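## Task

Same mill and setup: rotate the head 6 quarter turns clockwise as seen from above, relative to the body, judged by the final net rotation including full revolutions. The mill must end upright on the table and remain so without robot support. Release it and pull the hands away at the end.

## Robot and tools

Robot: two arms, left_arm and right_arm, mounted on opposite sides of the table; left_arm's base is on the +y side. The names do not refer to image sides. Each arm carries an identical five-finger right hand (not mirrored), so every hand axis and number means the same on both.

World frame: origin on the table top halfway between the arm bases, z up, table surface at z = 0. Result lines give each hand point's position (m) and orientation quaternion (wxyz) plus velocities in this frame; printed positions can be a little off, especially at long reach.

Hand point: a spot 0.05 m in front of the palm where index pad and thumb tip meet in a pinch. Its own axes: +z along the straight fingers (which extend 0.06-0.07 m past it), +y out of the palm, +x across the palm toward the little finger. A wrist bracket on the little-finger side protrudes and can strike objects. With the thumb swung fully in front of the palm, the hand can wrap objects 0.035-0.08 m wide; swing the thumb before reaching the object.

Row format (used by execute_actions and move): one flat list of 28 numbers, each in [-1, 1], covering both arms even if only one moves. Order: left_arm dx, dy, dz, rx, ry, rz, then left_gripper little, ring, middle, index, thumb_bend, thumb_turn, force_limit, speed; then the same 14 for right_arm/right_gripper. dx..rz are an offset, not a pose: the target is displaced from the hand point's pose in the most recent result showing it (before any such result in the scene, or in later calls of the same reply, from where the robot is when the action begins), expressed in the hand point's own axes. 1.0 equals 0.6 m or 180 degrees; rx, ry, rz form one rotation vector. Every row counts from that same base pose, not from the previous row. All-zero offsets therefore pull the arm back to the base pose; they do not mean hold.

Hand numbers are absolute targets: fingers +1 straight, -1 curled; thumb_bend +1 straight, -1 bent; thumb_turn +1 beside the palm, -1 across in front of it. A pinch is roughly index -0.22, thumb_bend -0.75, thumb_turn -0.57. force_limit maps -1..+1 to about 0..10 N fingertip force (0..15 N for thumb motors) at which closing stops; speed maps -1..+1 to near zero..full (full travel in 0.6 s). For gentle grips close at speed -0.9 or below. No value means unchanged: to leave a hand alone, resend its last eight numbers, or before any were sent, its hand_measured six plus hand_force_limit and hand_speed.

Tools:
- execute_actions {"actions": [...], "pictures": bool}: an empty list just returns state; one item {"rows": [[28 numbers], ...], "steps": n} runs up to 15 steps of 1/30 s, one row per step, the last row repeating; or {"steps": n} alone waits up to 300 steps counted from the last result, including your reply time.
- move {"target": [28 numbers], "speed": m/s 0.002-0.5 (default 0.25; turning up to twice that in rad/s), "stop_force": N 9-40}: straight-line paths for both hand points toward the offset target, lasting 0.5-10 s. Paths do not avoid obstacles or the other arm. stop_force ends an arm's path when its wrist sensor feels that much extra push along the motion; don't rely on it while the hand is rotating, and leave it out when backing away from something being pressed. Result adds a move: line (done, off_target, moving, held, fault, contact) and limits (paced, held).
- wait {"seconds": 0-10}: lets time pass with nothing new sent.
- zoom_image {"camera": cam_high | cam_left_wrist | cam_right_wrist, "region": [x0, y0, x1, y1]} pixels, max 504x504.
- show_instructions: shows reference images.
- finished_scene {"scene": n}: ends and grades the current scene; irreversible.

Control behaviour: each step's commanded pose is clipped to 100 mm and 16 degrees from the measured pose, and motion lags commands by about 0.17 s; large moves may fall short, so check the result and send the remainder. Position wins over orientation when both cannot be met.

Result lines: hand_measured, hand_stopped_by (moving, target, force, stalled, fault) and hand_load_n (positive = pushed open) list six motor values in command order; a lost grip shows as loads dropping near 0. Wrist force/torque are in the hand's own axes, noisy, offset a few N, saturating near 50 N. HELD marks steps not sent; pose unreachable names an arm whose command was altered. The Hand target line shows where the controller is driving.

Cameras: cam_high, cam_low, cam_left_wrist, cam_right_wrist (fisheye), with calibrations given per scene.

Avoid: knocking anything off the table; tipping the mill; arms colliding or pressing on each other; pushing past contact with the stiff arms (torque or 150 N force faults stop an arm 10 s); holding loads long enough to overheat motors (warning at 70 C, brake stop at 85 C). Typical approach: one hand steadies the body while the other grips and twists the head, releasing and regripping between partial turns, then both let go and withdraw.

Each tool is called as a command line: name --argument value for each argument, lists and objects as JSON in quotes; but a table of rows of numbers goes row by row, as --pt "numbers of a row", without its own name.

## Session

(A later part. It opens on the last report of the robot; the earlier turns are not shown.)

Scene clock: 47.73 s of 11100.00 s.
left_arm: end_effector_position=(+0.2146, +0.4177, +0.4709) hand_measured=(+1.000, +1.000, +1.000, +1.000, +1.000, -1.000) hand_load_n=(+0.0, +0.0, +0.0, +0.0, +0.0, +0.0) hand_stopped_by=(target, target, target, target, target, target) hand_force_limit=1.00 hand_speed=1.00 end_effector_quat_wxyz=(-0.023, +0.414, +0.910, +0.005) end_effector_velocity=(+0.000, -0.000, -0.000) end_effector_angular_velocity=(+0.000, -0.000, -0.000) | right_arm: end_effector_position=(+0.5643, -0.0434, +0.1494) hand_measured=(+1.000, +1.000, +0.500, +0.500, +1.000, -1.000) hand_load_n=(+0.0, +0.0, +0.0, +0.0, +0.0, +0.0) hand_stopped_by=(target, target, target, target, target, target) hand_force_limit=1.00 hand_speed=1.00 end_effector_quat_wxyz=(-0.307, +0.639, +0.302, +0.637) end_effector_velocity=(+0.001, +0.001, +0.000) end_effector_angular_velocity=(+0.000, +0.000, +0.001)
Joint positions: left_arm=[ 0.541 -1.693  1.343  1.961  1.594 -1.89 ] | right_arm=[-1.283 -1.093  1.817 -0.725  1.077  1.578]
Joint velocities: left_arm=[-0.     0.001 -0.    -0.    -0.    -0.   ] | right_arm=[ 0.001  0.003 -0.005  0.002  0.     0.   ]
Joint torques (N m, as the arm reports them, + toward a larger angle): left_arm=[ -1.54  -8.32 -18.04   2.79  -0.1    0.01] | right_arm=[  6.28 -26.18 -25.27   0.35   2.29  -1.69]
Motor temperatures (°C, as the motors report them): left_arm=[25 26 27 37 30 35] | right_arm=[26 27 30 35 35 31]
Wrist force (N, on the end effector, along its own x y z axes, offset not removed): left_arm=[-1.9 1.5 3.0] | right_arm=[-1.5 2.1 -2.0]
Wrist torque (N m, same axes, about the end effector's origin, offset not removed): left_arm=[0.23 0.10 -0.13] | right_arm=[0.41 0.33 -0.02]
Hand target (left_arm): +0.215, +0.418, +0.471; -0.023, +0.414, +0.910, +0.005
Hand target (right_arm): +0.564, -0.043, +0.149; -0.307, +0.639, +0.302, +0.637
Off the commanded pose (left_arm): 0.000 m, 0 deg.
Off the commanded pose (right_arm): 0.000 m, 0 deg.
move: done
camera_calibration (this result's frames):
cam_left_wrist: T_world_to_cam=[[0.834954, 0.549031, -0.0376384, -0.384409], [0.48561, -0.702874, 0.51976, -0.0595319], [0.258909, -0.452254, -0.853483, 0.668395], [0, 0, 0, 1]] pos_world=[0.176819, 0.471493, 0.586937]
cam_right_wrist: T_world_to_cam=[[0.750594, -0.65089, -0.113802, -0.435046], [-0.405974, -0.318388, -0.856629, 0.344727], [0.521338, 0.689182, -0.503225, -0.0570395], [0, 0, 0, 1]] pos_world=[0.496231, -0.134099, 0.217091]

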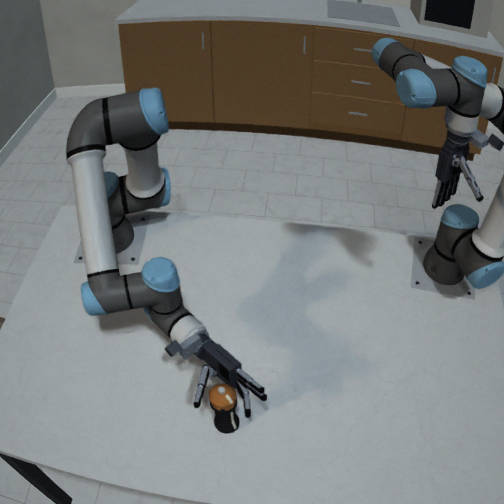

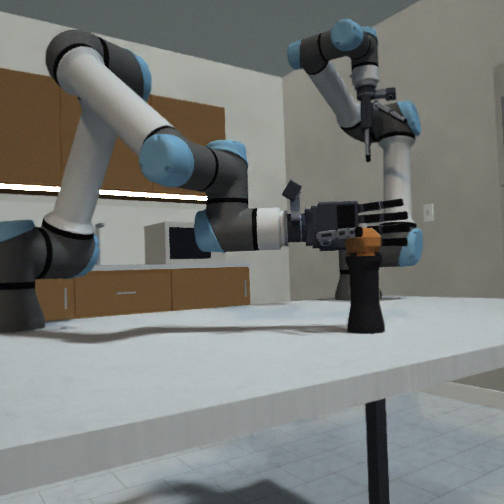

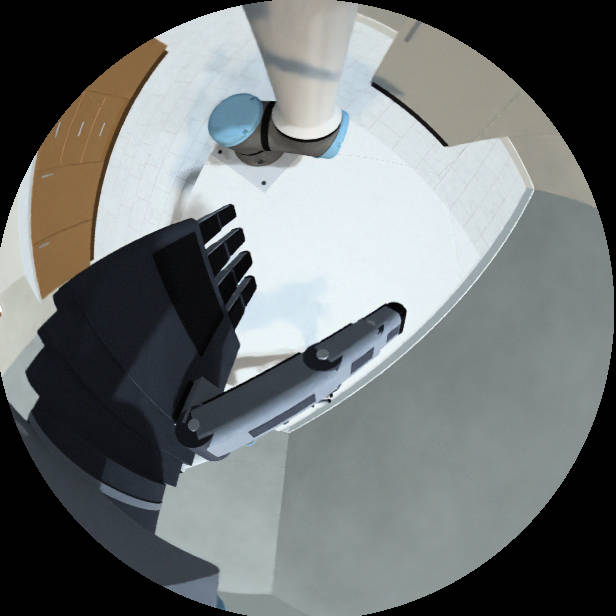

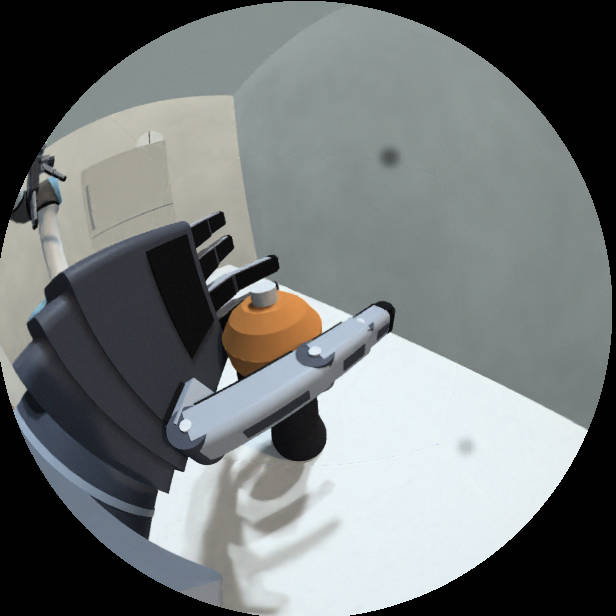

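move --target '[0,0,0,0,0,0,1,1,1,1,1,-1,1,1, -0.02,0.01,0,0,0,0,1,1,0.5,0.5,1,-1,1,1]' --speed 0.05

move --target '[0,0,0,0,0,0,1,1,1,1,1,-1,1,1, 0,0,0,0,0,0,-1,-1,-1,-1,-1,-1,1,0]'

move --target '[0,0,0,0,0,0,1,1,1,1,1,-1,1,1, 0.025,0,0,0,0,0,-0.98,-0.98,-0.98,-0.98,-0.98,-1,1,0]' --speed 0.05

move --target '[0,0,0,0,0,0,1,1,1,1,1,-1,1,1, 0,-0.353,-0.03,0,0,0,-0.98,-0.98,-0.98,-0.98,-0.98,-1,1,0]' --speed 0.1

Scene clock: 55.70 s of 11100.00 s.
left_arm: end_effector_position=(+0.2146, +0.4177, +0.4709) hand_measured=(+1.000, +1.000, +1.000, +1.000, +1.000, -1.000) hand_load_n=(+0.0, +0.0, +0.0, +0.0, +0.0, +0.0) hand_stopped_by=(target, target, target, target, target, target) hand_force_limit=1.00 hand_speed=1.00 end_effector_quat_wxyz=(-0.023, +0.414, +0.910, +0.005) end_effector_velocity=(+0.000, +0.000, -0.000) end_effector_angular_velocity=(-0.000, +0.000, -0.000) | right_arm: end_effector_position=(+0.5689, -0.0470, +0.1377) hand_measured=(+1.000, +1.000, +0.500, +0.500, +1.000, -1.000) hand_load_n=(+0.0, +0.0, +0.0, +0.0, +0.0, +0.0) hand_stopped_by=(target, target, target, target, target, target) hand_force_limit=1.00 hand_speed=1.00 end_effector_quat_wxyz=(-0.307, +0.639, +0.303, +0.637) end_effector_velocity=(+0.001, -0.001, -0.002) end_effector_angular_velocity=(-0.000, -0.002, -0.002)
Joint positions: left_arm=[ 0.541 -1.693  1.343  1.961  1.594 -1.89 ] | right_arm=[-1.293 -1.071  1.821 -0.751  1.066  1.578]
Joint velocities: left_arm=[ 0.    -0.     0.001 -0.     0.     0.001] | right_arm=[-0.001  0.003  0.001 -0.005  0.001 -0.001]
Joint torques (N m, as the arm reports them, + toward a larger angle): left_arm=[ -1.23  -9.56 -17.78   2.78   0.14  -0.15] | right_arm=[-17.54   0.75   7.87   3.17   1.07  -0.7 ]
Motor temperatures (°C, as the motors report them): left_arm=[25 26 27 37 30 35] | right_arm=[26 27 30 35 35 31]
Wrist force (N, on the end effector, along its own x y z axes, offset not removed): left_arm=[-0.6 -0.7 4.9] | right_arm=[32.6 -11.8 -3.2]
Wrist torque (N m, same axes, about the end effector's origin, offset not removed): left_arm=[-0.33 -0.09 -0.26] | right_arm=[-0.02 -0.52 1.41]
Hand target (left_arm): +0.215, +0.418, +0.471; -0.023, +0.414, +0.910, +0.005
Hand target (right_arm): +0.569, -0.047, +0.137; -0.307, +0.639, +0.302, +0.637
Off the commanded pose (left_arm): 0.000 m, 0 deg.
Off the commanded pose (right_arm): 0.000 m, 0 deg.
After step 90, 4.20 s passed at rest.
move: done
camera_calibration (this result's frames):
cam_left_wrist: T_world_to_cam=[[0.834954, 0.549031, -0.0376384, -0.384409], [0.48561, -0.702874, 0.51976, -0.0595318], [0.258909, -0.452253, -0.853483, 0.668395], [0, 0, 0, 1]] pos_world=[0.176819, 0.471493, 0.586937]
cam_right_wrist: T_world_to_cam=[[0.750804, -0.650697, -0.113518, -0.442283], [-0.405457, -0.318345, -0.85689, 0.335236], [0.521438, 0.689384, -0.502844, -0.0629452], [0, 0, 0, 1]] pos_world=[0.500814, -0.137678, 0.205402]

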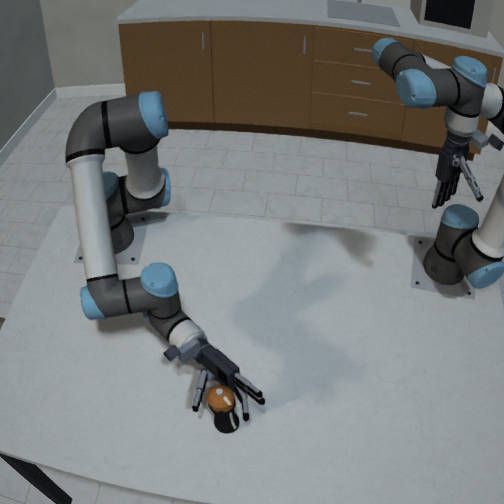

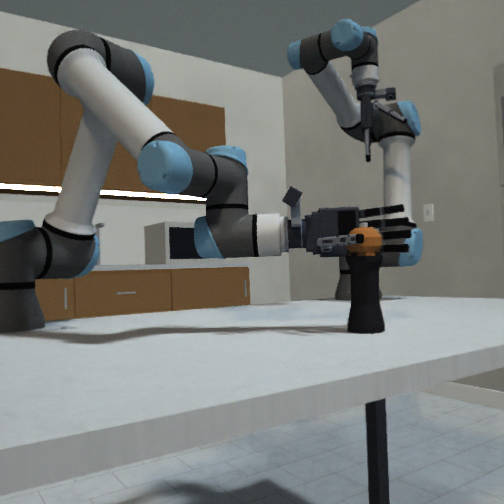

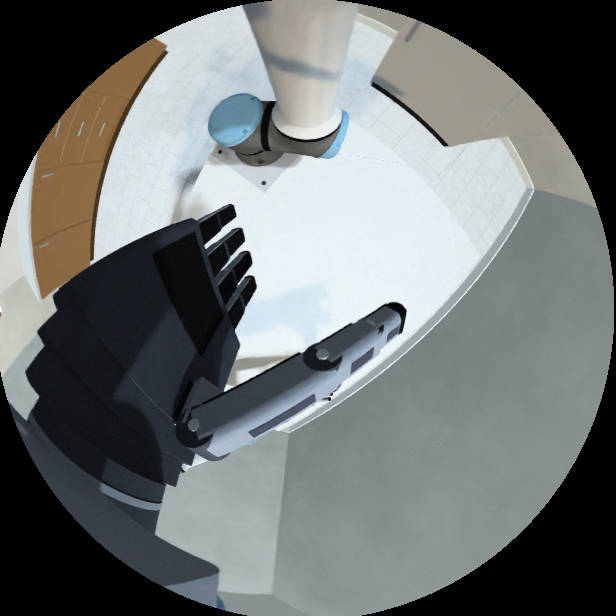

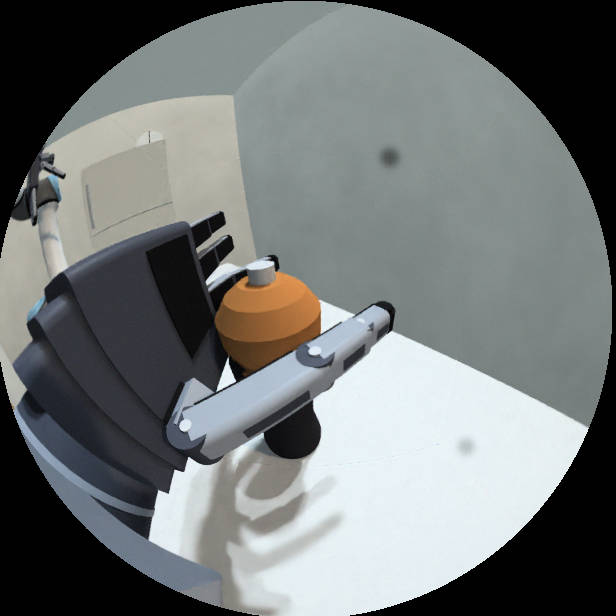

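Scene clock: 57.20 s of 11100.00 s.
left_arm: end_effector_position=(+0.2146, +0.4177, +0.4709) hand_measured=(+1.000, +1.000, +1.000, +1.000, +1.000, -1.000) hand_load_n=(+0.0, +0.0, +0.0, +0.0, +0.0, +0.0) hand_stopped_by=(target, target, target, target, target, target) hand_force_limit=1.00 hand_speed=1.00 end_effector_quat_wxyz=(-0.023, +0.414, +0.910, +0.005) end_effector_velocity=(+0.000, +0.000, +0.000) end_effector_angular_velocity=(+0.002, +0.001, +0.000) | right_arm: end_effector_position=(+0.5689, -0.0470, +0.1377) hand_measured=(-1.000, -0.596, -0.252, -0.260, +0.472, -1.000) hand_load_n=(+0.0, +12.0, +10.5, +13.0, +15.5, +3.5) hand_stopped_by=(target, force, force, force, force, target) hand_force_limit=1.00 hand_speed=0.00 end_effector_quat_wxyz=(-0.307, +0.639, +0.303, +0.637) end_effector_velocity=(-0.000, +0.000, +0.000) end_effector_angular_velocity=(+0.001, -0.000, -0.000)
Joint positions: left_arm=[ 0.541 -1.693  1.343  1.961  1.594 -1.89 ] | right_arm=[-1.293 -1.071  1.821 -0.751  1.066  1.578]
Joint velocities: left_arm=[ 0.     0.001 -0.001  0.001 -0.    -0.   ] | right_arm=[ 0.    -0.     0.    -0.001  0.     0.001]
Joint torques (N m, as the arm reports them, + toward a larger angle): left_arm=[ -0.22  -8.08 -17.26   2.75   0.     0.14] | right_arm=[  4.74 -37.33  -8.18   3.01   2.93  -0.38]
Motor temperatures (°C, as the motors report them): left_arm=[25 26 27 37 30 35] | right_arm=[26 27 30 35 35 31]
Wrist force (N, on the end effector, along its own x y z axes, offset not removed): left_arm=[-0.5 0.9 2.5] | right_arm=[16.0 -0.9 0.8]
Wrist torque (N m, same axes, about the end effector's origin, offset not removed): left_arm=[0.29 0.01 -0.08] | right_arm=[0.10 -0.37 0.53]
Hand target (left_arm): +0.215, +0.418, +0.471; -0.023, +0.414, +0.910, +0.005
Hand target (right_arm): +0.569, -0.047, +0.138; -0.307, +0.639, +0.303, +0.637
Off the commanded pose (left_arm): 0.000 m, 0 deg.
Off the commanded pose (right_arm): 0.000 m, 0 deg.
move: done
camera_calibration (this result's frames):
cam_left_wrist: T_world_to_cam=[[0.834954, 0.549031, -0.0376384, -0.384409], [0.485611, -0.702874, 0.51976, -0.0595317], [0.258909, -0.452253, -0.853483, 0.668395], [0, 0, 0, 1]] pos_world=[0.17682, 0.471493, 0.586937]
cam_right_wrist: T_world_to_cam=[[0.750783, -0.650723, -0.113514, -0.442293], [-0.40546, -0.318327, -0.856896, 0.335228], [0.521467, 0.689368, -0.502836, -0.0629503], [0, 0, 0, 1]] pos_world=[0.500814, -0.137702, 0.205395]

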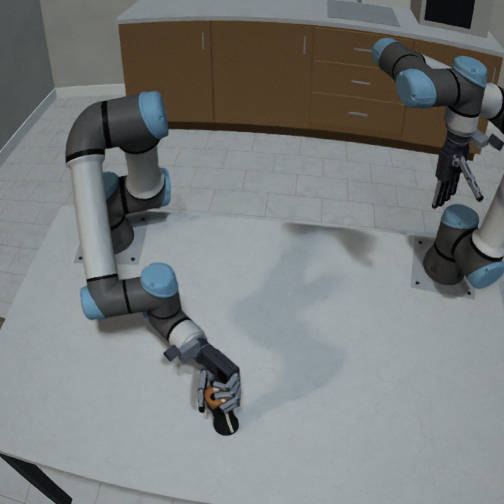

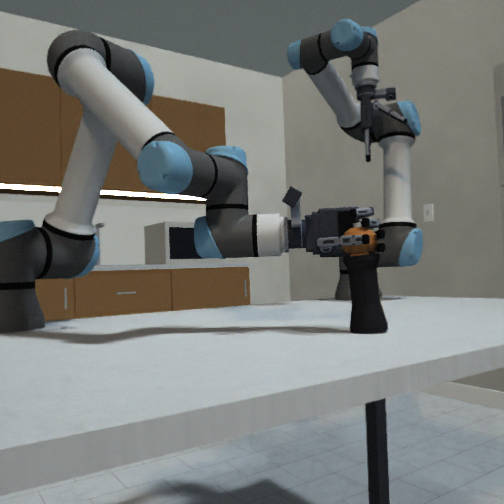

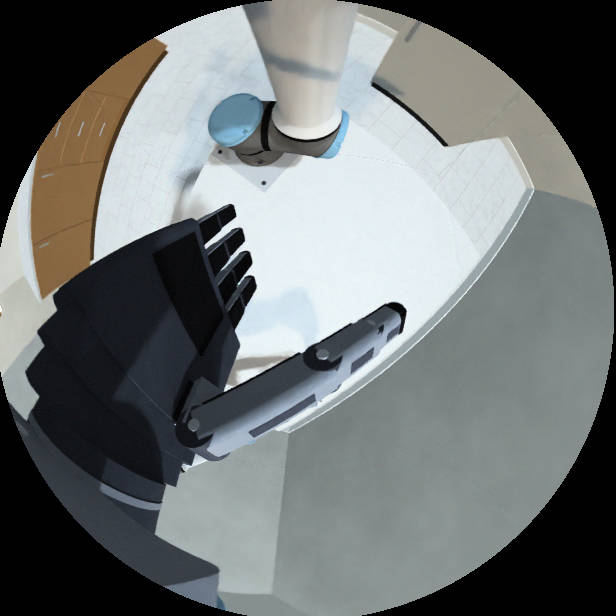

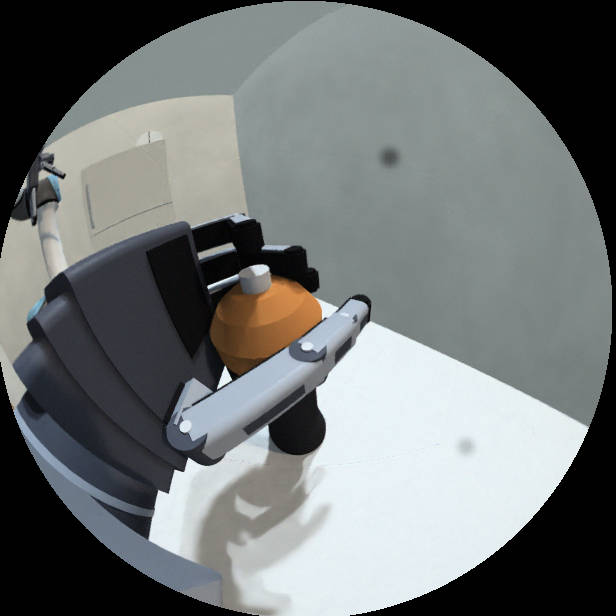

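Scene clock: 58.00 s of 11100.00 s.
left_arm: end_effector_position=(+0.2146, +0.4177, +0.4709) hand_measured=(+1.000, +1.000, +1.000, +1.000, +1.000, -1.000) hand_load_n=(+0.0, +0.0, +0.0, +0.0, +0.0, +0.0) hand_stopped_by=(target, target, target, target, target, target) hand_force_limit=1.00 hand_speed=1.00 end_effector_quat_wxyz=(-0.023, +0.414, +0.910, +0.005) end_effector_velocity=(+0.000, +0.000, +0.000) end_effector_angular_velocity=(-0.000, -0.001, +0.000) | right_arm: end_effector_position=(+0.5689, -0.0470, +0.1526) hand_measured=(-0.980, -0.596, -0.252, -0.260, +0.472, -1.000) hand_load_n=(+0.0, +8.5, +9.0, +12.0, +16.5, +7.0) hand_stopped_by=(target, force, force, force, force, target) hand_force_limit=1.00 hand_speed=0.00 end_effector_quat_wxyz=(-0.307, +0.639, +0.303, +0.637) end_effector_velocity=(-0.000, +0.000, +0.001) end_effector_angular_velocity=(-0.001, -0.000, +0.001)
Joint positions: left_arm=[ 0.541 -1.693  1.343  1.961  1.594 -1.89 ] | right_arm=[-1.293 -1.095  1.81  -0.717  1.066  1.578]
Joint velocities: left_arm=[ 0.    -0.001 -0.     0.    -0.    -0.   ] | right_arm=[-0.    -0.002 -0.001  0.003 -0.001 -0.001]
Joint torques (N m, as the arm reports them, + toward a larger angle): left_arm=[ -0.69  -8.28 -18.67   2.83   0.02   0.11] | right_arm=[ -8.07 -57.38 -28.99  -0.82  -1.84   0.26]
Motor temperatures (°C, as the motors report them): left_arm=[25 26 27 37 30 35] | right_arm=[26 27 30 35 35 31]
Wrist force (N, on the end effector, along its own x y z axes, offset not removed): left_arm=[-4.1 2.8 3.0] | right_arm=[-8.7 2.5 0.0]
Wrist torque (N m, same axes, about the end effector's origin, offset not removed): left_arm=[0.33 0.55 -0.26] | right_arm=[0.18 0.51 -0.24]
Hand target (left_arm): +0.215, +0.418, +0.471; -0.023, +0.414, +0.910, +0.005
Hand target (right_arm): +0.569, -0.047, +0.153; -0.307, +0.639, +0.303, +0.637
Off the commanded pose (left_arm): 0.000 m, 0 deg.
Off the commanded pose (right_arm): 0.000 m, 0 deg.
move: done
camera_calibration (this result's frames):
cam_left_wrist: T_world_to_cam=[[0.834954, 0.549031, -0.0376385, -0.384409], [0.48561, -0.702874, 0.51976, -0.0595319], [0.258909, -0.452253, -0.853483, 0.668395], [0, 0, 0, 1]] pos_world=[0.17682, 0.471493, 0.586937]
cam_right_wrist: T_world_to_cam=[[0.750772, -0.650727, -0.11356, -0.440673], [-0.40549, -0.318293, -0.856894, 0.348006], [0.521458, 0.68938, -0.502829, -0.0554354], [0, 0, 0, 1]] pos_world=[0.500866, -0.137774, 0.220287]

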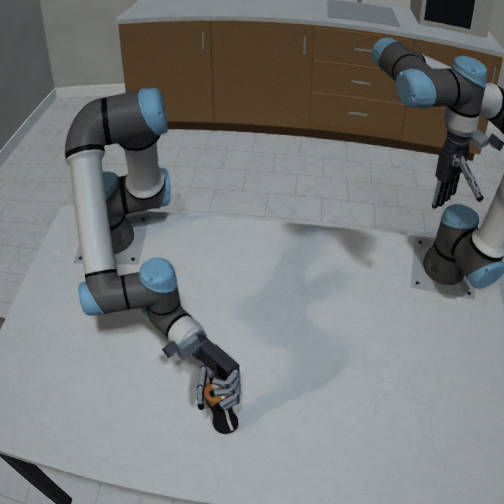

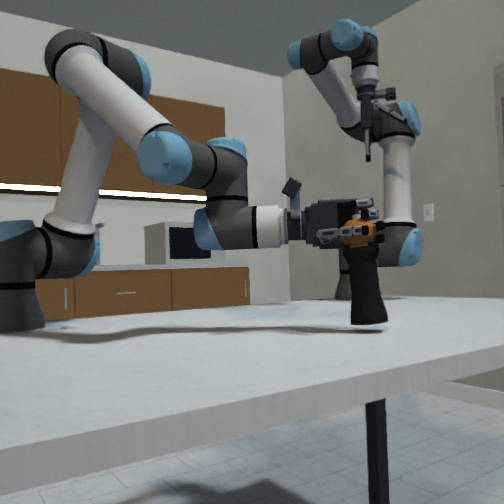

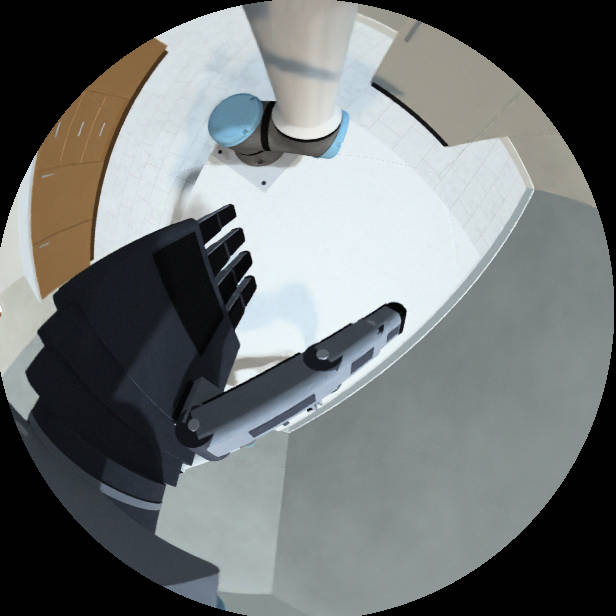

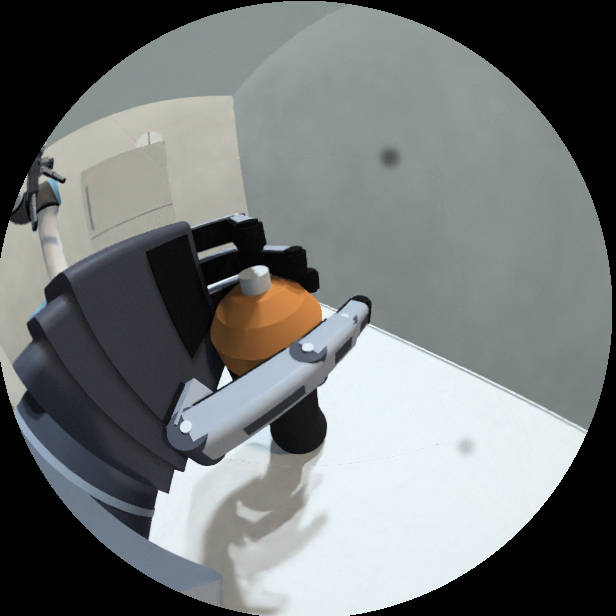

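Scene clock: 60.53 s of 11100.00 s.
left_arm: end_effector_position=(+0.2146, +0.4177, +0.4709) hand_measured=(+1.000, +1.000, +1.000, +1.000, +1.000, -1.000) hand_load_n=(+0.0, +0.0, +0.0, +0.0, +0.0, +0.0) hand_stopped_by=(target, target, target, target, target, target) hand_force_limit=1.00 hand_speed=1.00 end_effector_quat_wxyz=(-0.023, +0.414, +0.910, +0.005) end_effector_velocity=(-0.000, +0.001, +0.001) end_effector_angular_velocity=(-0.001, -0.001, -0.001) | right_arm: end_effector_position=(+0.3928, +0.0719, +0.1540) hand_measured=(-0.980, -0.596, -0.252, -0.260, +0.472, -1.000) hand_load_n=(+0.0, +8.5, +9.0, +12.0, +16.5, +7.0) hand_stopped_by=(target, force, force, force, force, target) hand_force_limit=1.00 hand_speed=0.00 end_effector_quat_wxyz=(-0.307, +0.639, +0.302, +0.637) end_effector_velocity=(-0.001, +0.002, +0.000) end_effector_angular_velocity=(+0.001, -0.001, +0.001)
Joint positions: left_arm=[ 0.541 -1.693  1.343  1.961  1.594 -1.89 ] | right_arm=[-0.878 -1.143  1.884 -0.742  1.481  1.578]
Joint velocities: left_arm=[-0.    -0.002 -0.001  0.001 -0.     0.001] | right_arm=[ 0.004  0.001 -0.002 -0.     0.003  0.   ]
Joint torques (N m, as the arm reports them, + toward a larger angle): left_arm=[ -1.94  -8.63 -17.44   2.78   0.23   0.05] | right_arm=[  6.66 -28.82 -29.53  -1.16   2.21  -2.04]
Motor temperatures (°C, as the motors report them): left_arm=[25 26 27 37 30 35] | right_arm=[26 27 30 35 35 31]
Wrist force (N, on the end effector, along its own x y z axes, offset not removed): left_arm=[-3.5 0.3 0.3] | right_arm=[-8.2 1.8 0.1]
Wrist torque (N m, same axes, about the end effector's origin, offset not removed): left_arm=[0.11 0.40 -0.28] | right_arm=[0.12 0.52 -0.21]
Hand target (left_arm): +0.215, +0.418, +0.471; -0.023, +0.414, +0.910, +0.005
Hand target (right_arm): +0.393, +0.072, +0.154; -0.307, +0.639, +0.302, +0.637
Off the commanded pose (left_arm): 0.000 m, 0 deg.
Off the commanded pose (right_arm): 0.000 m, 0 deg.
move: done
camera_calibration (this result's frames):
cam_left_wrist: T_world_to_cam=[[0.834954, 0.549031, -0.0376384, -0.384409], [0.48561, -0.702874, 0.51976, -0.0595319], [0.258909, -0.452253, -0.853483, 0.668395], [0, 0, 0, 1]] pos_world=[0.176819, 0.471493, 0.586937]
cam_right_wrist: T_world_to_cam=[[0.750784, -0.650684, -0.11373, -0.230875], [-0.405561, -0.318179, -0.856903, 0.315609], [0.521386, 0.689473, -0.502775, -0.0448996], [0, 0, 0, 1]] pos_world=[0.324746, -0.0188493, 0.221614]

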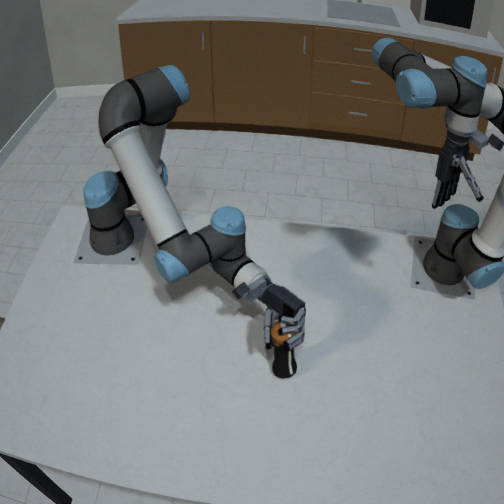

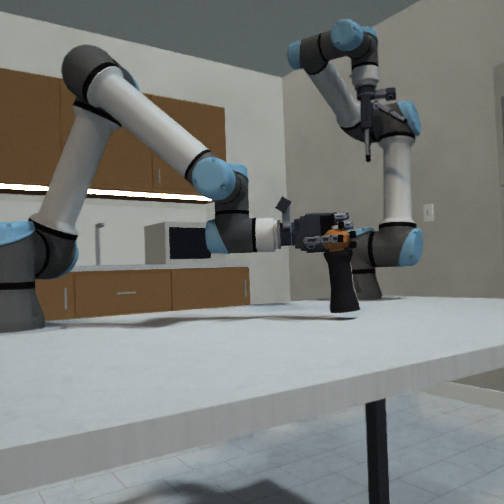

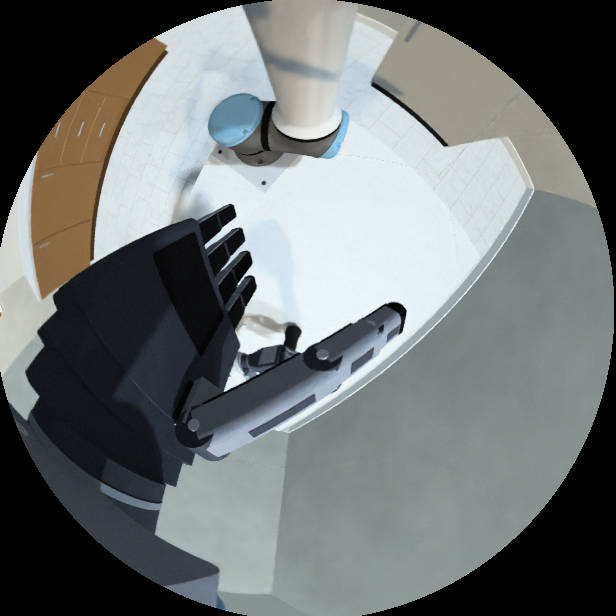

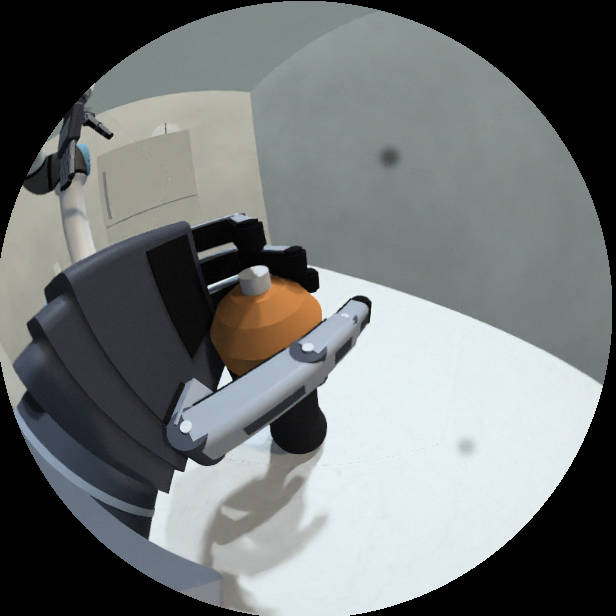

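move --target '[0,0,0,0,0,-0.886,1,1,1,1,1,-1,1,1, -0.021,0,0,0,0,0,-0.98,-0.98,-0.98,-0.98,-0.98,-1,1,0]' --speed 0.5

move --target '[0.3,0,0.55,0,0.5,0,1,1,1,1,1,-1,1,1, 0,0,0,0,0,0,1,1,1,1,1,-1,1,0]' --speed 0.4

move --target '[0,0,0,0,0,0,1,1,1,1,1,-1,1,1, 0.15,-0.01,0,0,0,0,1,1,1,1,1,-1,1,0]' --speed 0.15

Scene clock: 71.63 s of 11100.00 s.
left_arm: end_effector_position=(+0.2147, +0.4174, +0.4710) hand_measured=(+1.000, +1.000, +1.000, +1.000, +1.000, -1.000) hand_load_n=(+0.0, +0.0, +0.0, +0.0, +0.0, +0.0) hand_stopped_by=(target, target, target, target, target, target) hand_force_limit=1.00 hand_speed=1.00 end_effector_quat_wxyz=(-0.001, +0.821, -0.570, -0.023) end_effector_velocity=(-0.000, -0.000, -0.000) end_effector_angular_velocity=(+0.001, -0.001, +0.008) | right_arm: end_effector_position=(+0.3927, +0.0720, +0.1414) hand_measured=(-0.980, -0.596, -0.252, -0.260, +0.472, -1.000) hand_load_n=(+0.0, +8.5, +9.0, +12.0, +16.5, +7.0) hand_stopped_by=(target, force, force, force, force, target) hand_force_limit=1.00 hand_speed=0.00 end_effector_quat_wxyz=(-0.307, +0.639, +0.302, +0.637) end_effector_velocity=(-0.000, -0.000, -0.000) end_effector_angular_velocity=(-0.001, +0.001, -0.000)
Joint positions: left_arm=[ 0.952 -1.399  1.054  1.961  1.576 -4.262] | right_arm=[-0.878 -1.122  1.893 -0.773  1.481  1.578]
Joint velocities: left_arm=[-0.    -0.001  0.002 -0.    -0.001 -0.009] | right_arm=[-0.    -0.     0.001  0.     0.     0.   ]
Joint torques (N m, as the arm reports them, + toward a larger angle): left_arm=[  8.4  -32.53  -7.09  -0.07  -1.2   -2.41] | right_arm=[ -7.92 -29.35  -8.43  -4.07  -2.    -1.24]
Motor temperatures (°C, as the motors report them): left_arm=[25 26 27 37 30 35] | right_arm=[26 27 30 35 35 31]
Wrist force (N, on the end effector, along its own x y z axes, offset not removed): left_arm=[-0.7 2.7 4.0] | right_arm=[-8.0 1.7 -1.5]
Wrist torque (N m, same axes, about the end effector's origin, offset not removed): left_arm=[0.30 0.00 0.07] | right_arm=[0.15 0.47 -0.13]
Hand target (left_arm): +0.215, +0.417, +0.471; -0.001, +0.822, -0.570, -0.023
Hand target (right_arm): +0.393, +0.072, +0.141; -0.307, +0.639, +0.302, +0.637
Off the commanded pose (left_arm): 0.000 m, 0 deg.
Off the commanded pose (right_arm): 0.000 m, 0 deg.
After step 90, 4.73 s passed at rest.
move: done
camera_calibration (this result's frames):
cam_left_wrist: T_world_to_cam=[[-0.975606, -0.219359, 0.0085831, 0.303372], [-0.172775, 0.791369, 0.586416, -0.573559], [-0.135428, 0.570629, -0.809964, 0.305552], [0, 0, 0, 1]] pos_world=[0.238255, 0.346087, 0.581227]
cam_right_wrist: T_world_to_cam=[[0.750784, -0.650684, -0.113726, -0.232229], [-0.405559, -0.31818, -0.856903, 0.304808], [0.521388, 0.689472, -0.502775, -0.051256], [0, 0, 0, 1]] pos_world=[0.324695, -0.018784, 0.20901]

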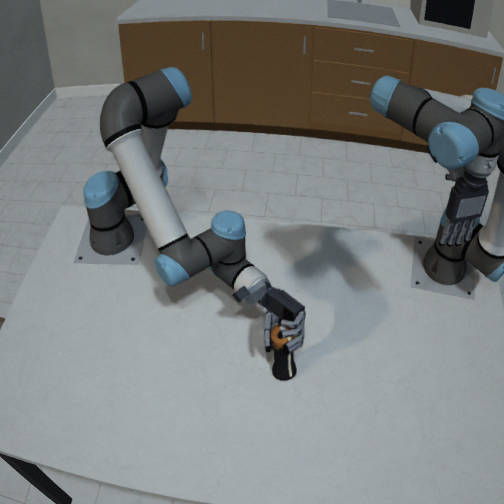

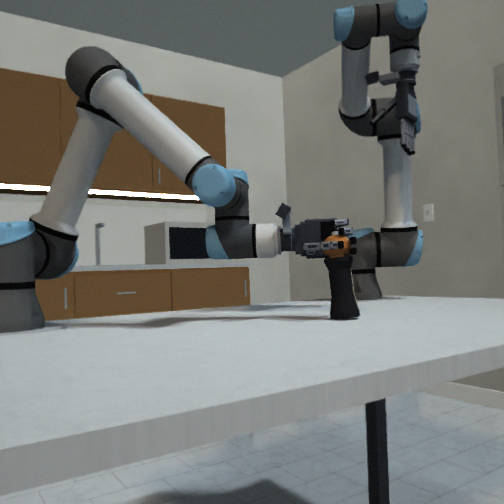

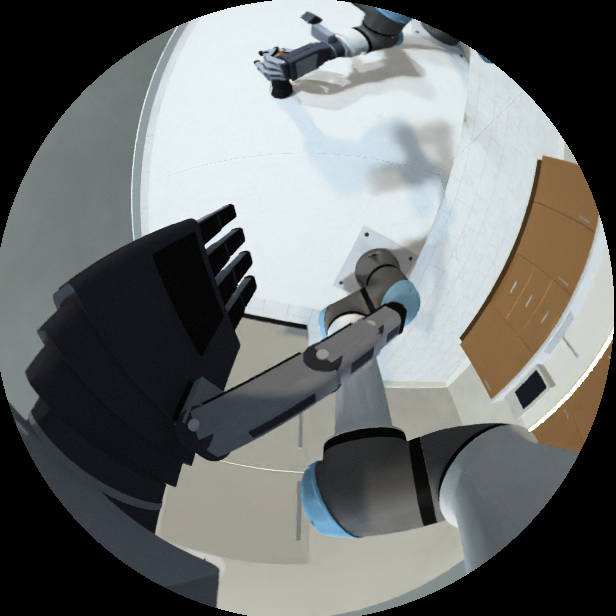

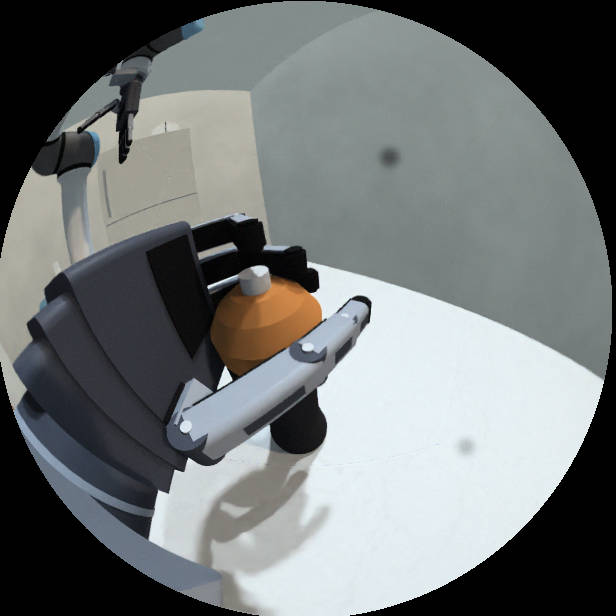

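Scene clock: 74.33 s of 11100.00 s.
left_arm: end_effector_position=(+0.2647, +0.2589, +0.1346) hand_measured=(+1.000, +1.000, +1.000, +1.000, +1.000, -1.000) hand_load_n=(+0.0, +0.0, +0.0, +0.0, +0.0, +0.0) hand_stopped_by=(target, target, target, target, target, target) hand_force_limit=1.00 hand_speed=1.00 end_effector_quat_wxyz=(+0.403, +0.597, -0.404, +0.563) end_effector_velocity=(+0.001, -0.001, -0.001) end_effector_angular_velocity=(-0.011, -0.003, +0.002) | right_arm: end_effector_position=(+0.3927, +0.0719, +0.1414) hand_measured=(+1.000, +1.000, +1.000, +1.000, +1.000, -1.000) hand_load_n=(+0.0, +0.0, +0.0, +0.0, +0.0, +0.0) hand_stopped_by=(target, target, target, target, target, target) hand_force_limit=1.00 hand_speed=0.00 end_effector_quat_wxyz=(-0.307, +0.639, +0.302, +0.637) end_effector_velocity=(-0.000, +0.000, +0.000) end_effector_angular_velocity=(+0.001, -0.001, +0.000)
Joint positions: left_arm=[ 1.126 -1.52   2.446 -0.876  2.198 -4.709] | right_arm=[-0.878 -1.122  1.893 -0.773  1.481  1.578]
Joint velocities: left_arm=[-0.002  0.008  0.006 -0.029 -0.004 -0.009] | right_arm=[ 0.001  0.     0.    -0.002  0.     0.   ]
Joint torques (N m, as the arm reports them, + toward a larger angle): left_arm=[-8.44 -3.59 -1.35 -3.82 -1.49 -3.1 ] | right_arm=[  0.09 -32.31 -14.21   0.04   0.74  -0.86]
Motor temperatures (°C, as the motors report them): left_arm=[25 26 27 37 30 35] | right_arm=[26 27 30 35 35 31]
Wrist force (N, on the end effector, along its own x y z axes, offset not removed): left_arm=[-1.3 0.5 1.2] | right_arm=[-2.5 2.7 -1.6]
Wrist torque (N m, same axes, about the end effector's origin, offset not removed): left_arm=[0.28 0.10 0.00] | right_arm=[0.30 0.42 -0.12]
Hand target (left_arm): +0.265, +0.259, +0.134; +0.403, +0.597, -0.404, +0.563
Hand target (right_arm): +0.393, +0.072, +0.141; -0.307, +0.639, +0.302, +0.637
Off the commanded pose (left_arm): 0.001 m, 0 deg.
Off the commanded pose (right_arm): 0.000 m, 0 deg.
move: done
camera_calibration (this result's frames):
cam_left_wrist: T_world_to_cam=[[-0.926017, -0.360831, -0.110874, 0.359768], [-0.130292, 0.581197, -0.803265, -0.0120035], [0.354282, -0.729391, -0.585212, 0.306931], [0, 0, 0, 1]] pos_world=[0.222847, 0.360665, 0.209867]
cam_right_wrist: T_world_to_cam=[[0.750787, -0.65068, -0.113727, -0.232234], [-0.405564, -0.31819, -0.856898, 0.304803], [0.52138, 0.689471, -0.502785, -0.0512526], [0, 0, 0, 1]] pos_world=[0.324697, -0.0187876, 0.209005]

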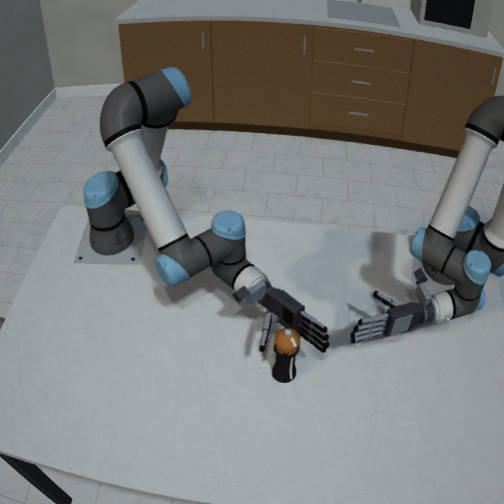

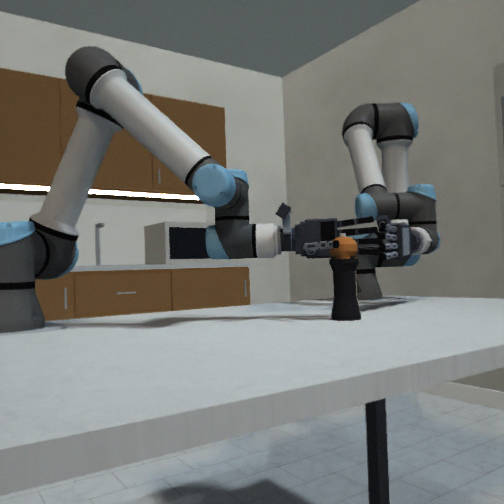

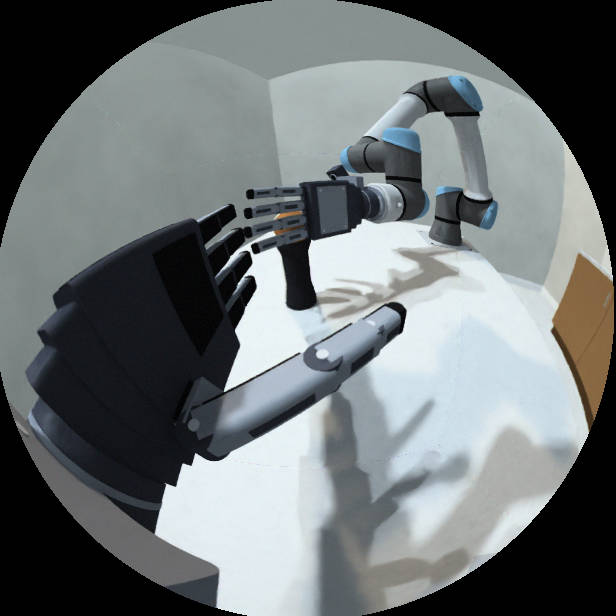

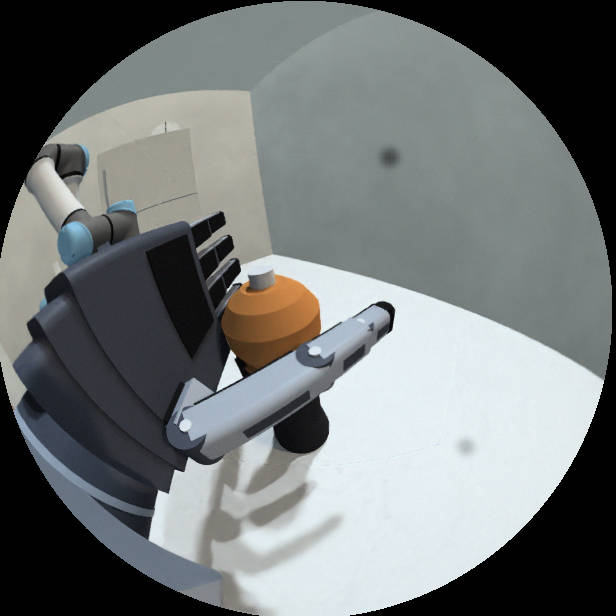

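Scene clock: 75.40 s of 11100.00 s.
left_arm: end_effector_position=(+0.2647, +0.2589, +0.1346) hand_measured=(+1.000, +1.000, +1.000, +1.000, +1.000, -1.000) hand_load_n=(+0.0, +0.0, +0.0, +0.0, +0.0, +0.0) hand_stopped_by=(target, target, target, target, target, target) hand_force_limit=1.00 hand_speed=1.00 end_effector_quat_wxyz=(+0.403, +0.597, -0.405, +0.563) end_effector_velocity=(+0.000, -0.000, +0.001) end_effector_angular_velocity=(-0.001, +0.001, -0.000) | right_arm: end_effector_position=(+0.3884, +0.0752, +0.2313) hand_measured=(+1.000, +1.000, +1.000, +1.000, +1.000, -1.000) hand_load_n=(+0.0, +0.0, +0.0, +0.0, +0.0, +0.0) hand_stopped_by=(target, target, target, target, target, target) hand_force_limit=1.00 hand_speed=0.00 end_effector_quat_wxyz=(-0.307, +0.639, +0.302, +0.637) end_effector_velocity=(-0.000, -0.000, +0.000) end_effector_angular_velocity=(-0.002, +0.003, +0.001)
Joint positions: left_arm=[ 1.126 -1.52   2.446 -0.876  2.198 -4.709] | right_arm=[-0.866 -1.255  1.804 -0.55   1.493  1.578]
Joint velocities: left_arm=[ 0.    -0.001 -0.001  0.001  0.001 -0.001] | right_arm=[ 0.    -0.001 -0.002  0.006 -0.     0.   ]
Joint torques (N m, as the arm reports them, + toward a larger angle): left_arm=[  0.18 -24.34 -24.67   1.7    1.22   2.66] | right_arm=[  7.11 -48.65 -27.73   0.02   2.16  -0.31]
Motor temperatures (°C, as the motors report them): left_arm=[25 26 27 37 30 35] | right_arm=[26 27 30 35 35 31]
Wrist force (N, on the end effector, along its own x y z axes, offset not removed): left_arm=[-3.3 2.0 1.2] | right_arm=[-1.8 3.2 -0.6]
Wrist torque (N m, same axes, about the end effector's origin, offset not removed): left_arm=[0.31 0.54 -0.30] | right_arm=[0.38 0.37 -0.02]
Hand target (left_arm): +0.265, +0.259, +0.135; +0.403, +0.597, -0.404, +0.563
Hand target (right_arm): +0.388, +0.075, +0.231; -0.307, +0.639, +0.302, +0.637
Off the commanded pose (left_arm): 0.000 m, 0 deg.
Off the commanded pose (right_arm): 0.000 m, 0 deg.
move: done
camera_calibration (this result's frames):
cam_left_wrist: T_world_to_cam=[[-0.926035, -0.360787, -0.11087, 0.359743], [-0.130269, 0.581206, -0.803262, -0.0120078], [0.354245, -0.729405, -0.585216, 0.306938], [0, 0, 0, 1]] pos_world=[0.222839, 0.360652, 0.209865]
cam_right_wrist: T_world_to_cam=[[0.750798, -0.650674, -0.113691, -0.216638], [-0.405511, -0.318181, -0.856925, 0.381158], [0.521404, 0.689481, -0.502746, -0.00606187], [0, 0, 0, 1]] pos_world=[0.320376, -0.0155037, 0.298946]

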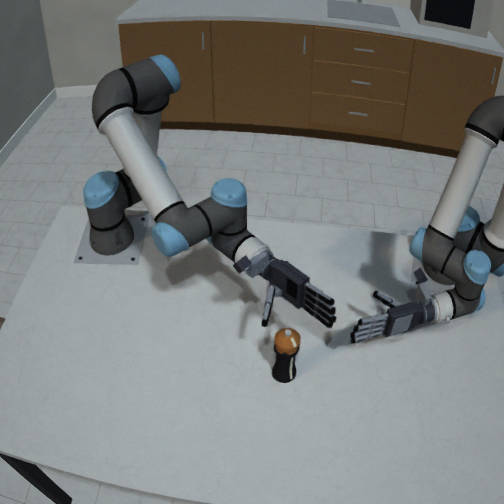

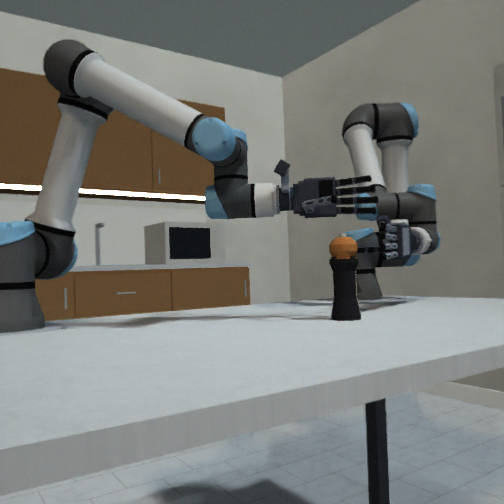

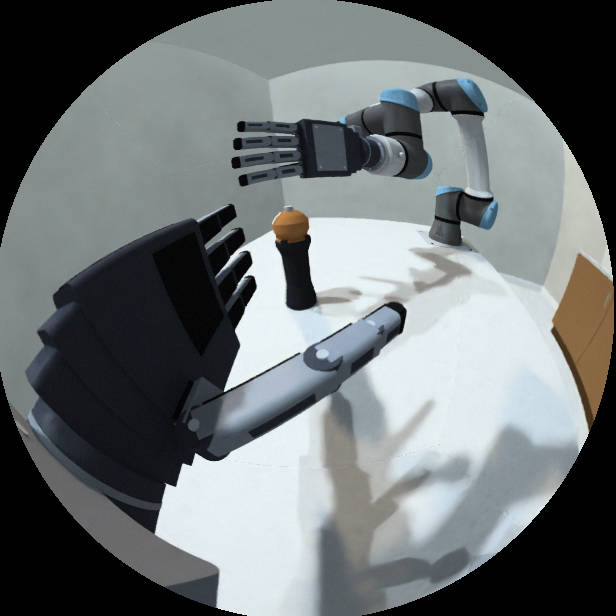

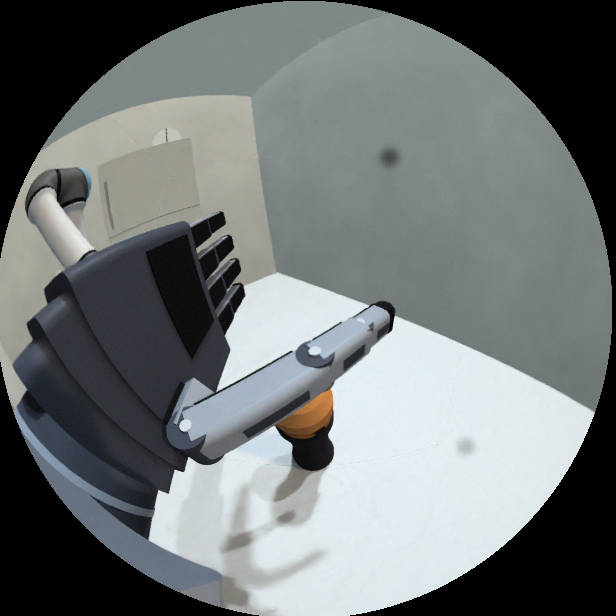

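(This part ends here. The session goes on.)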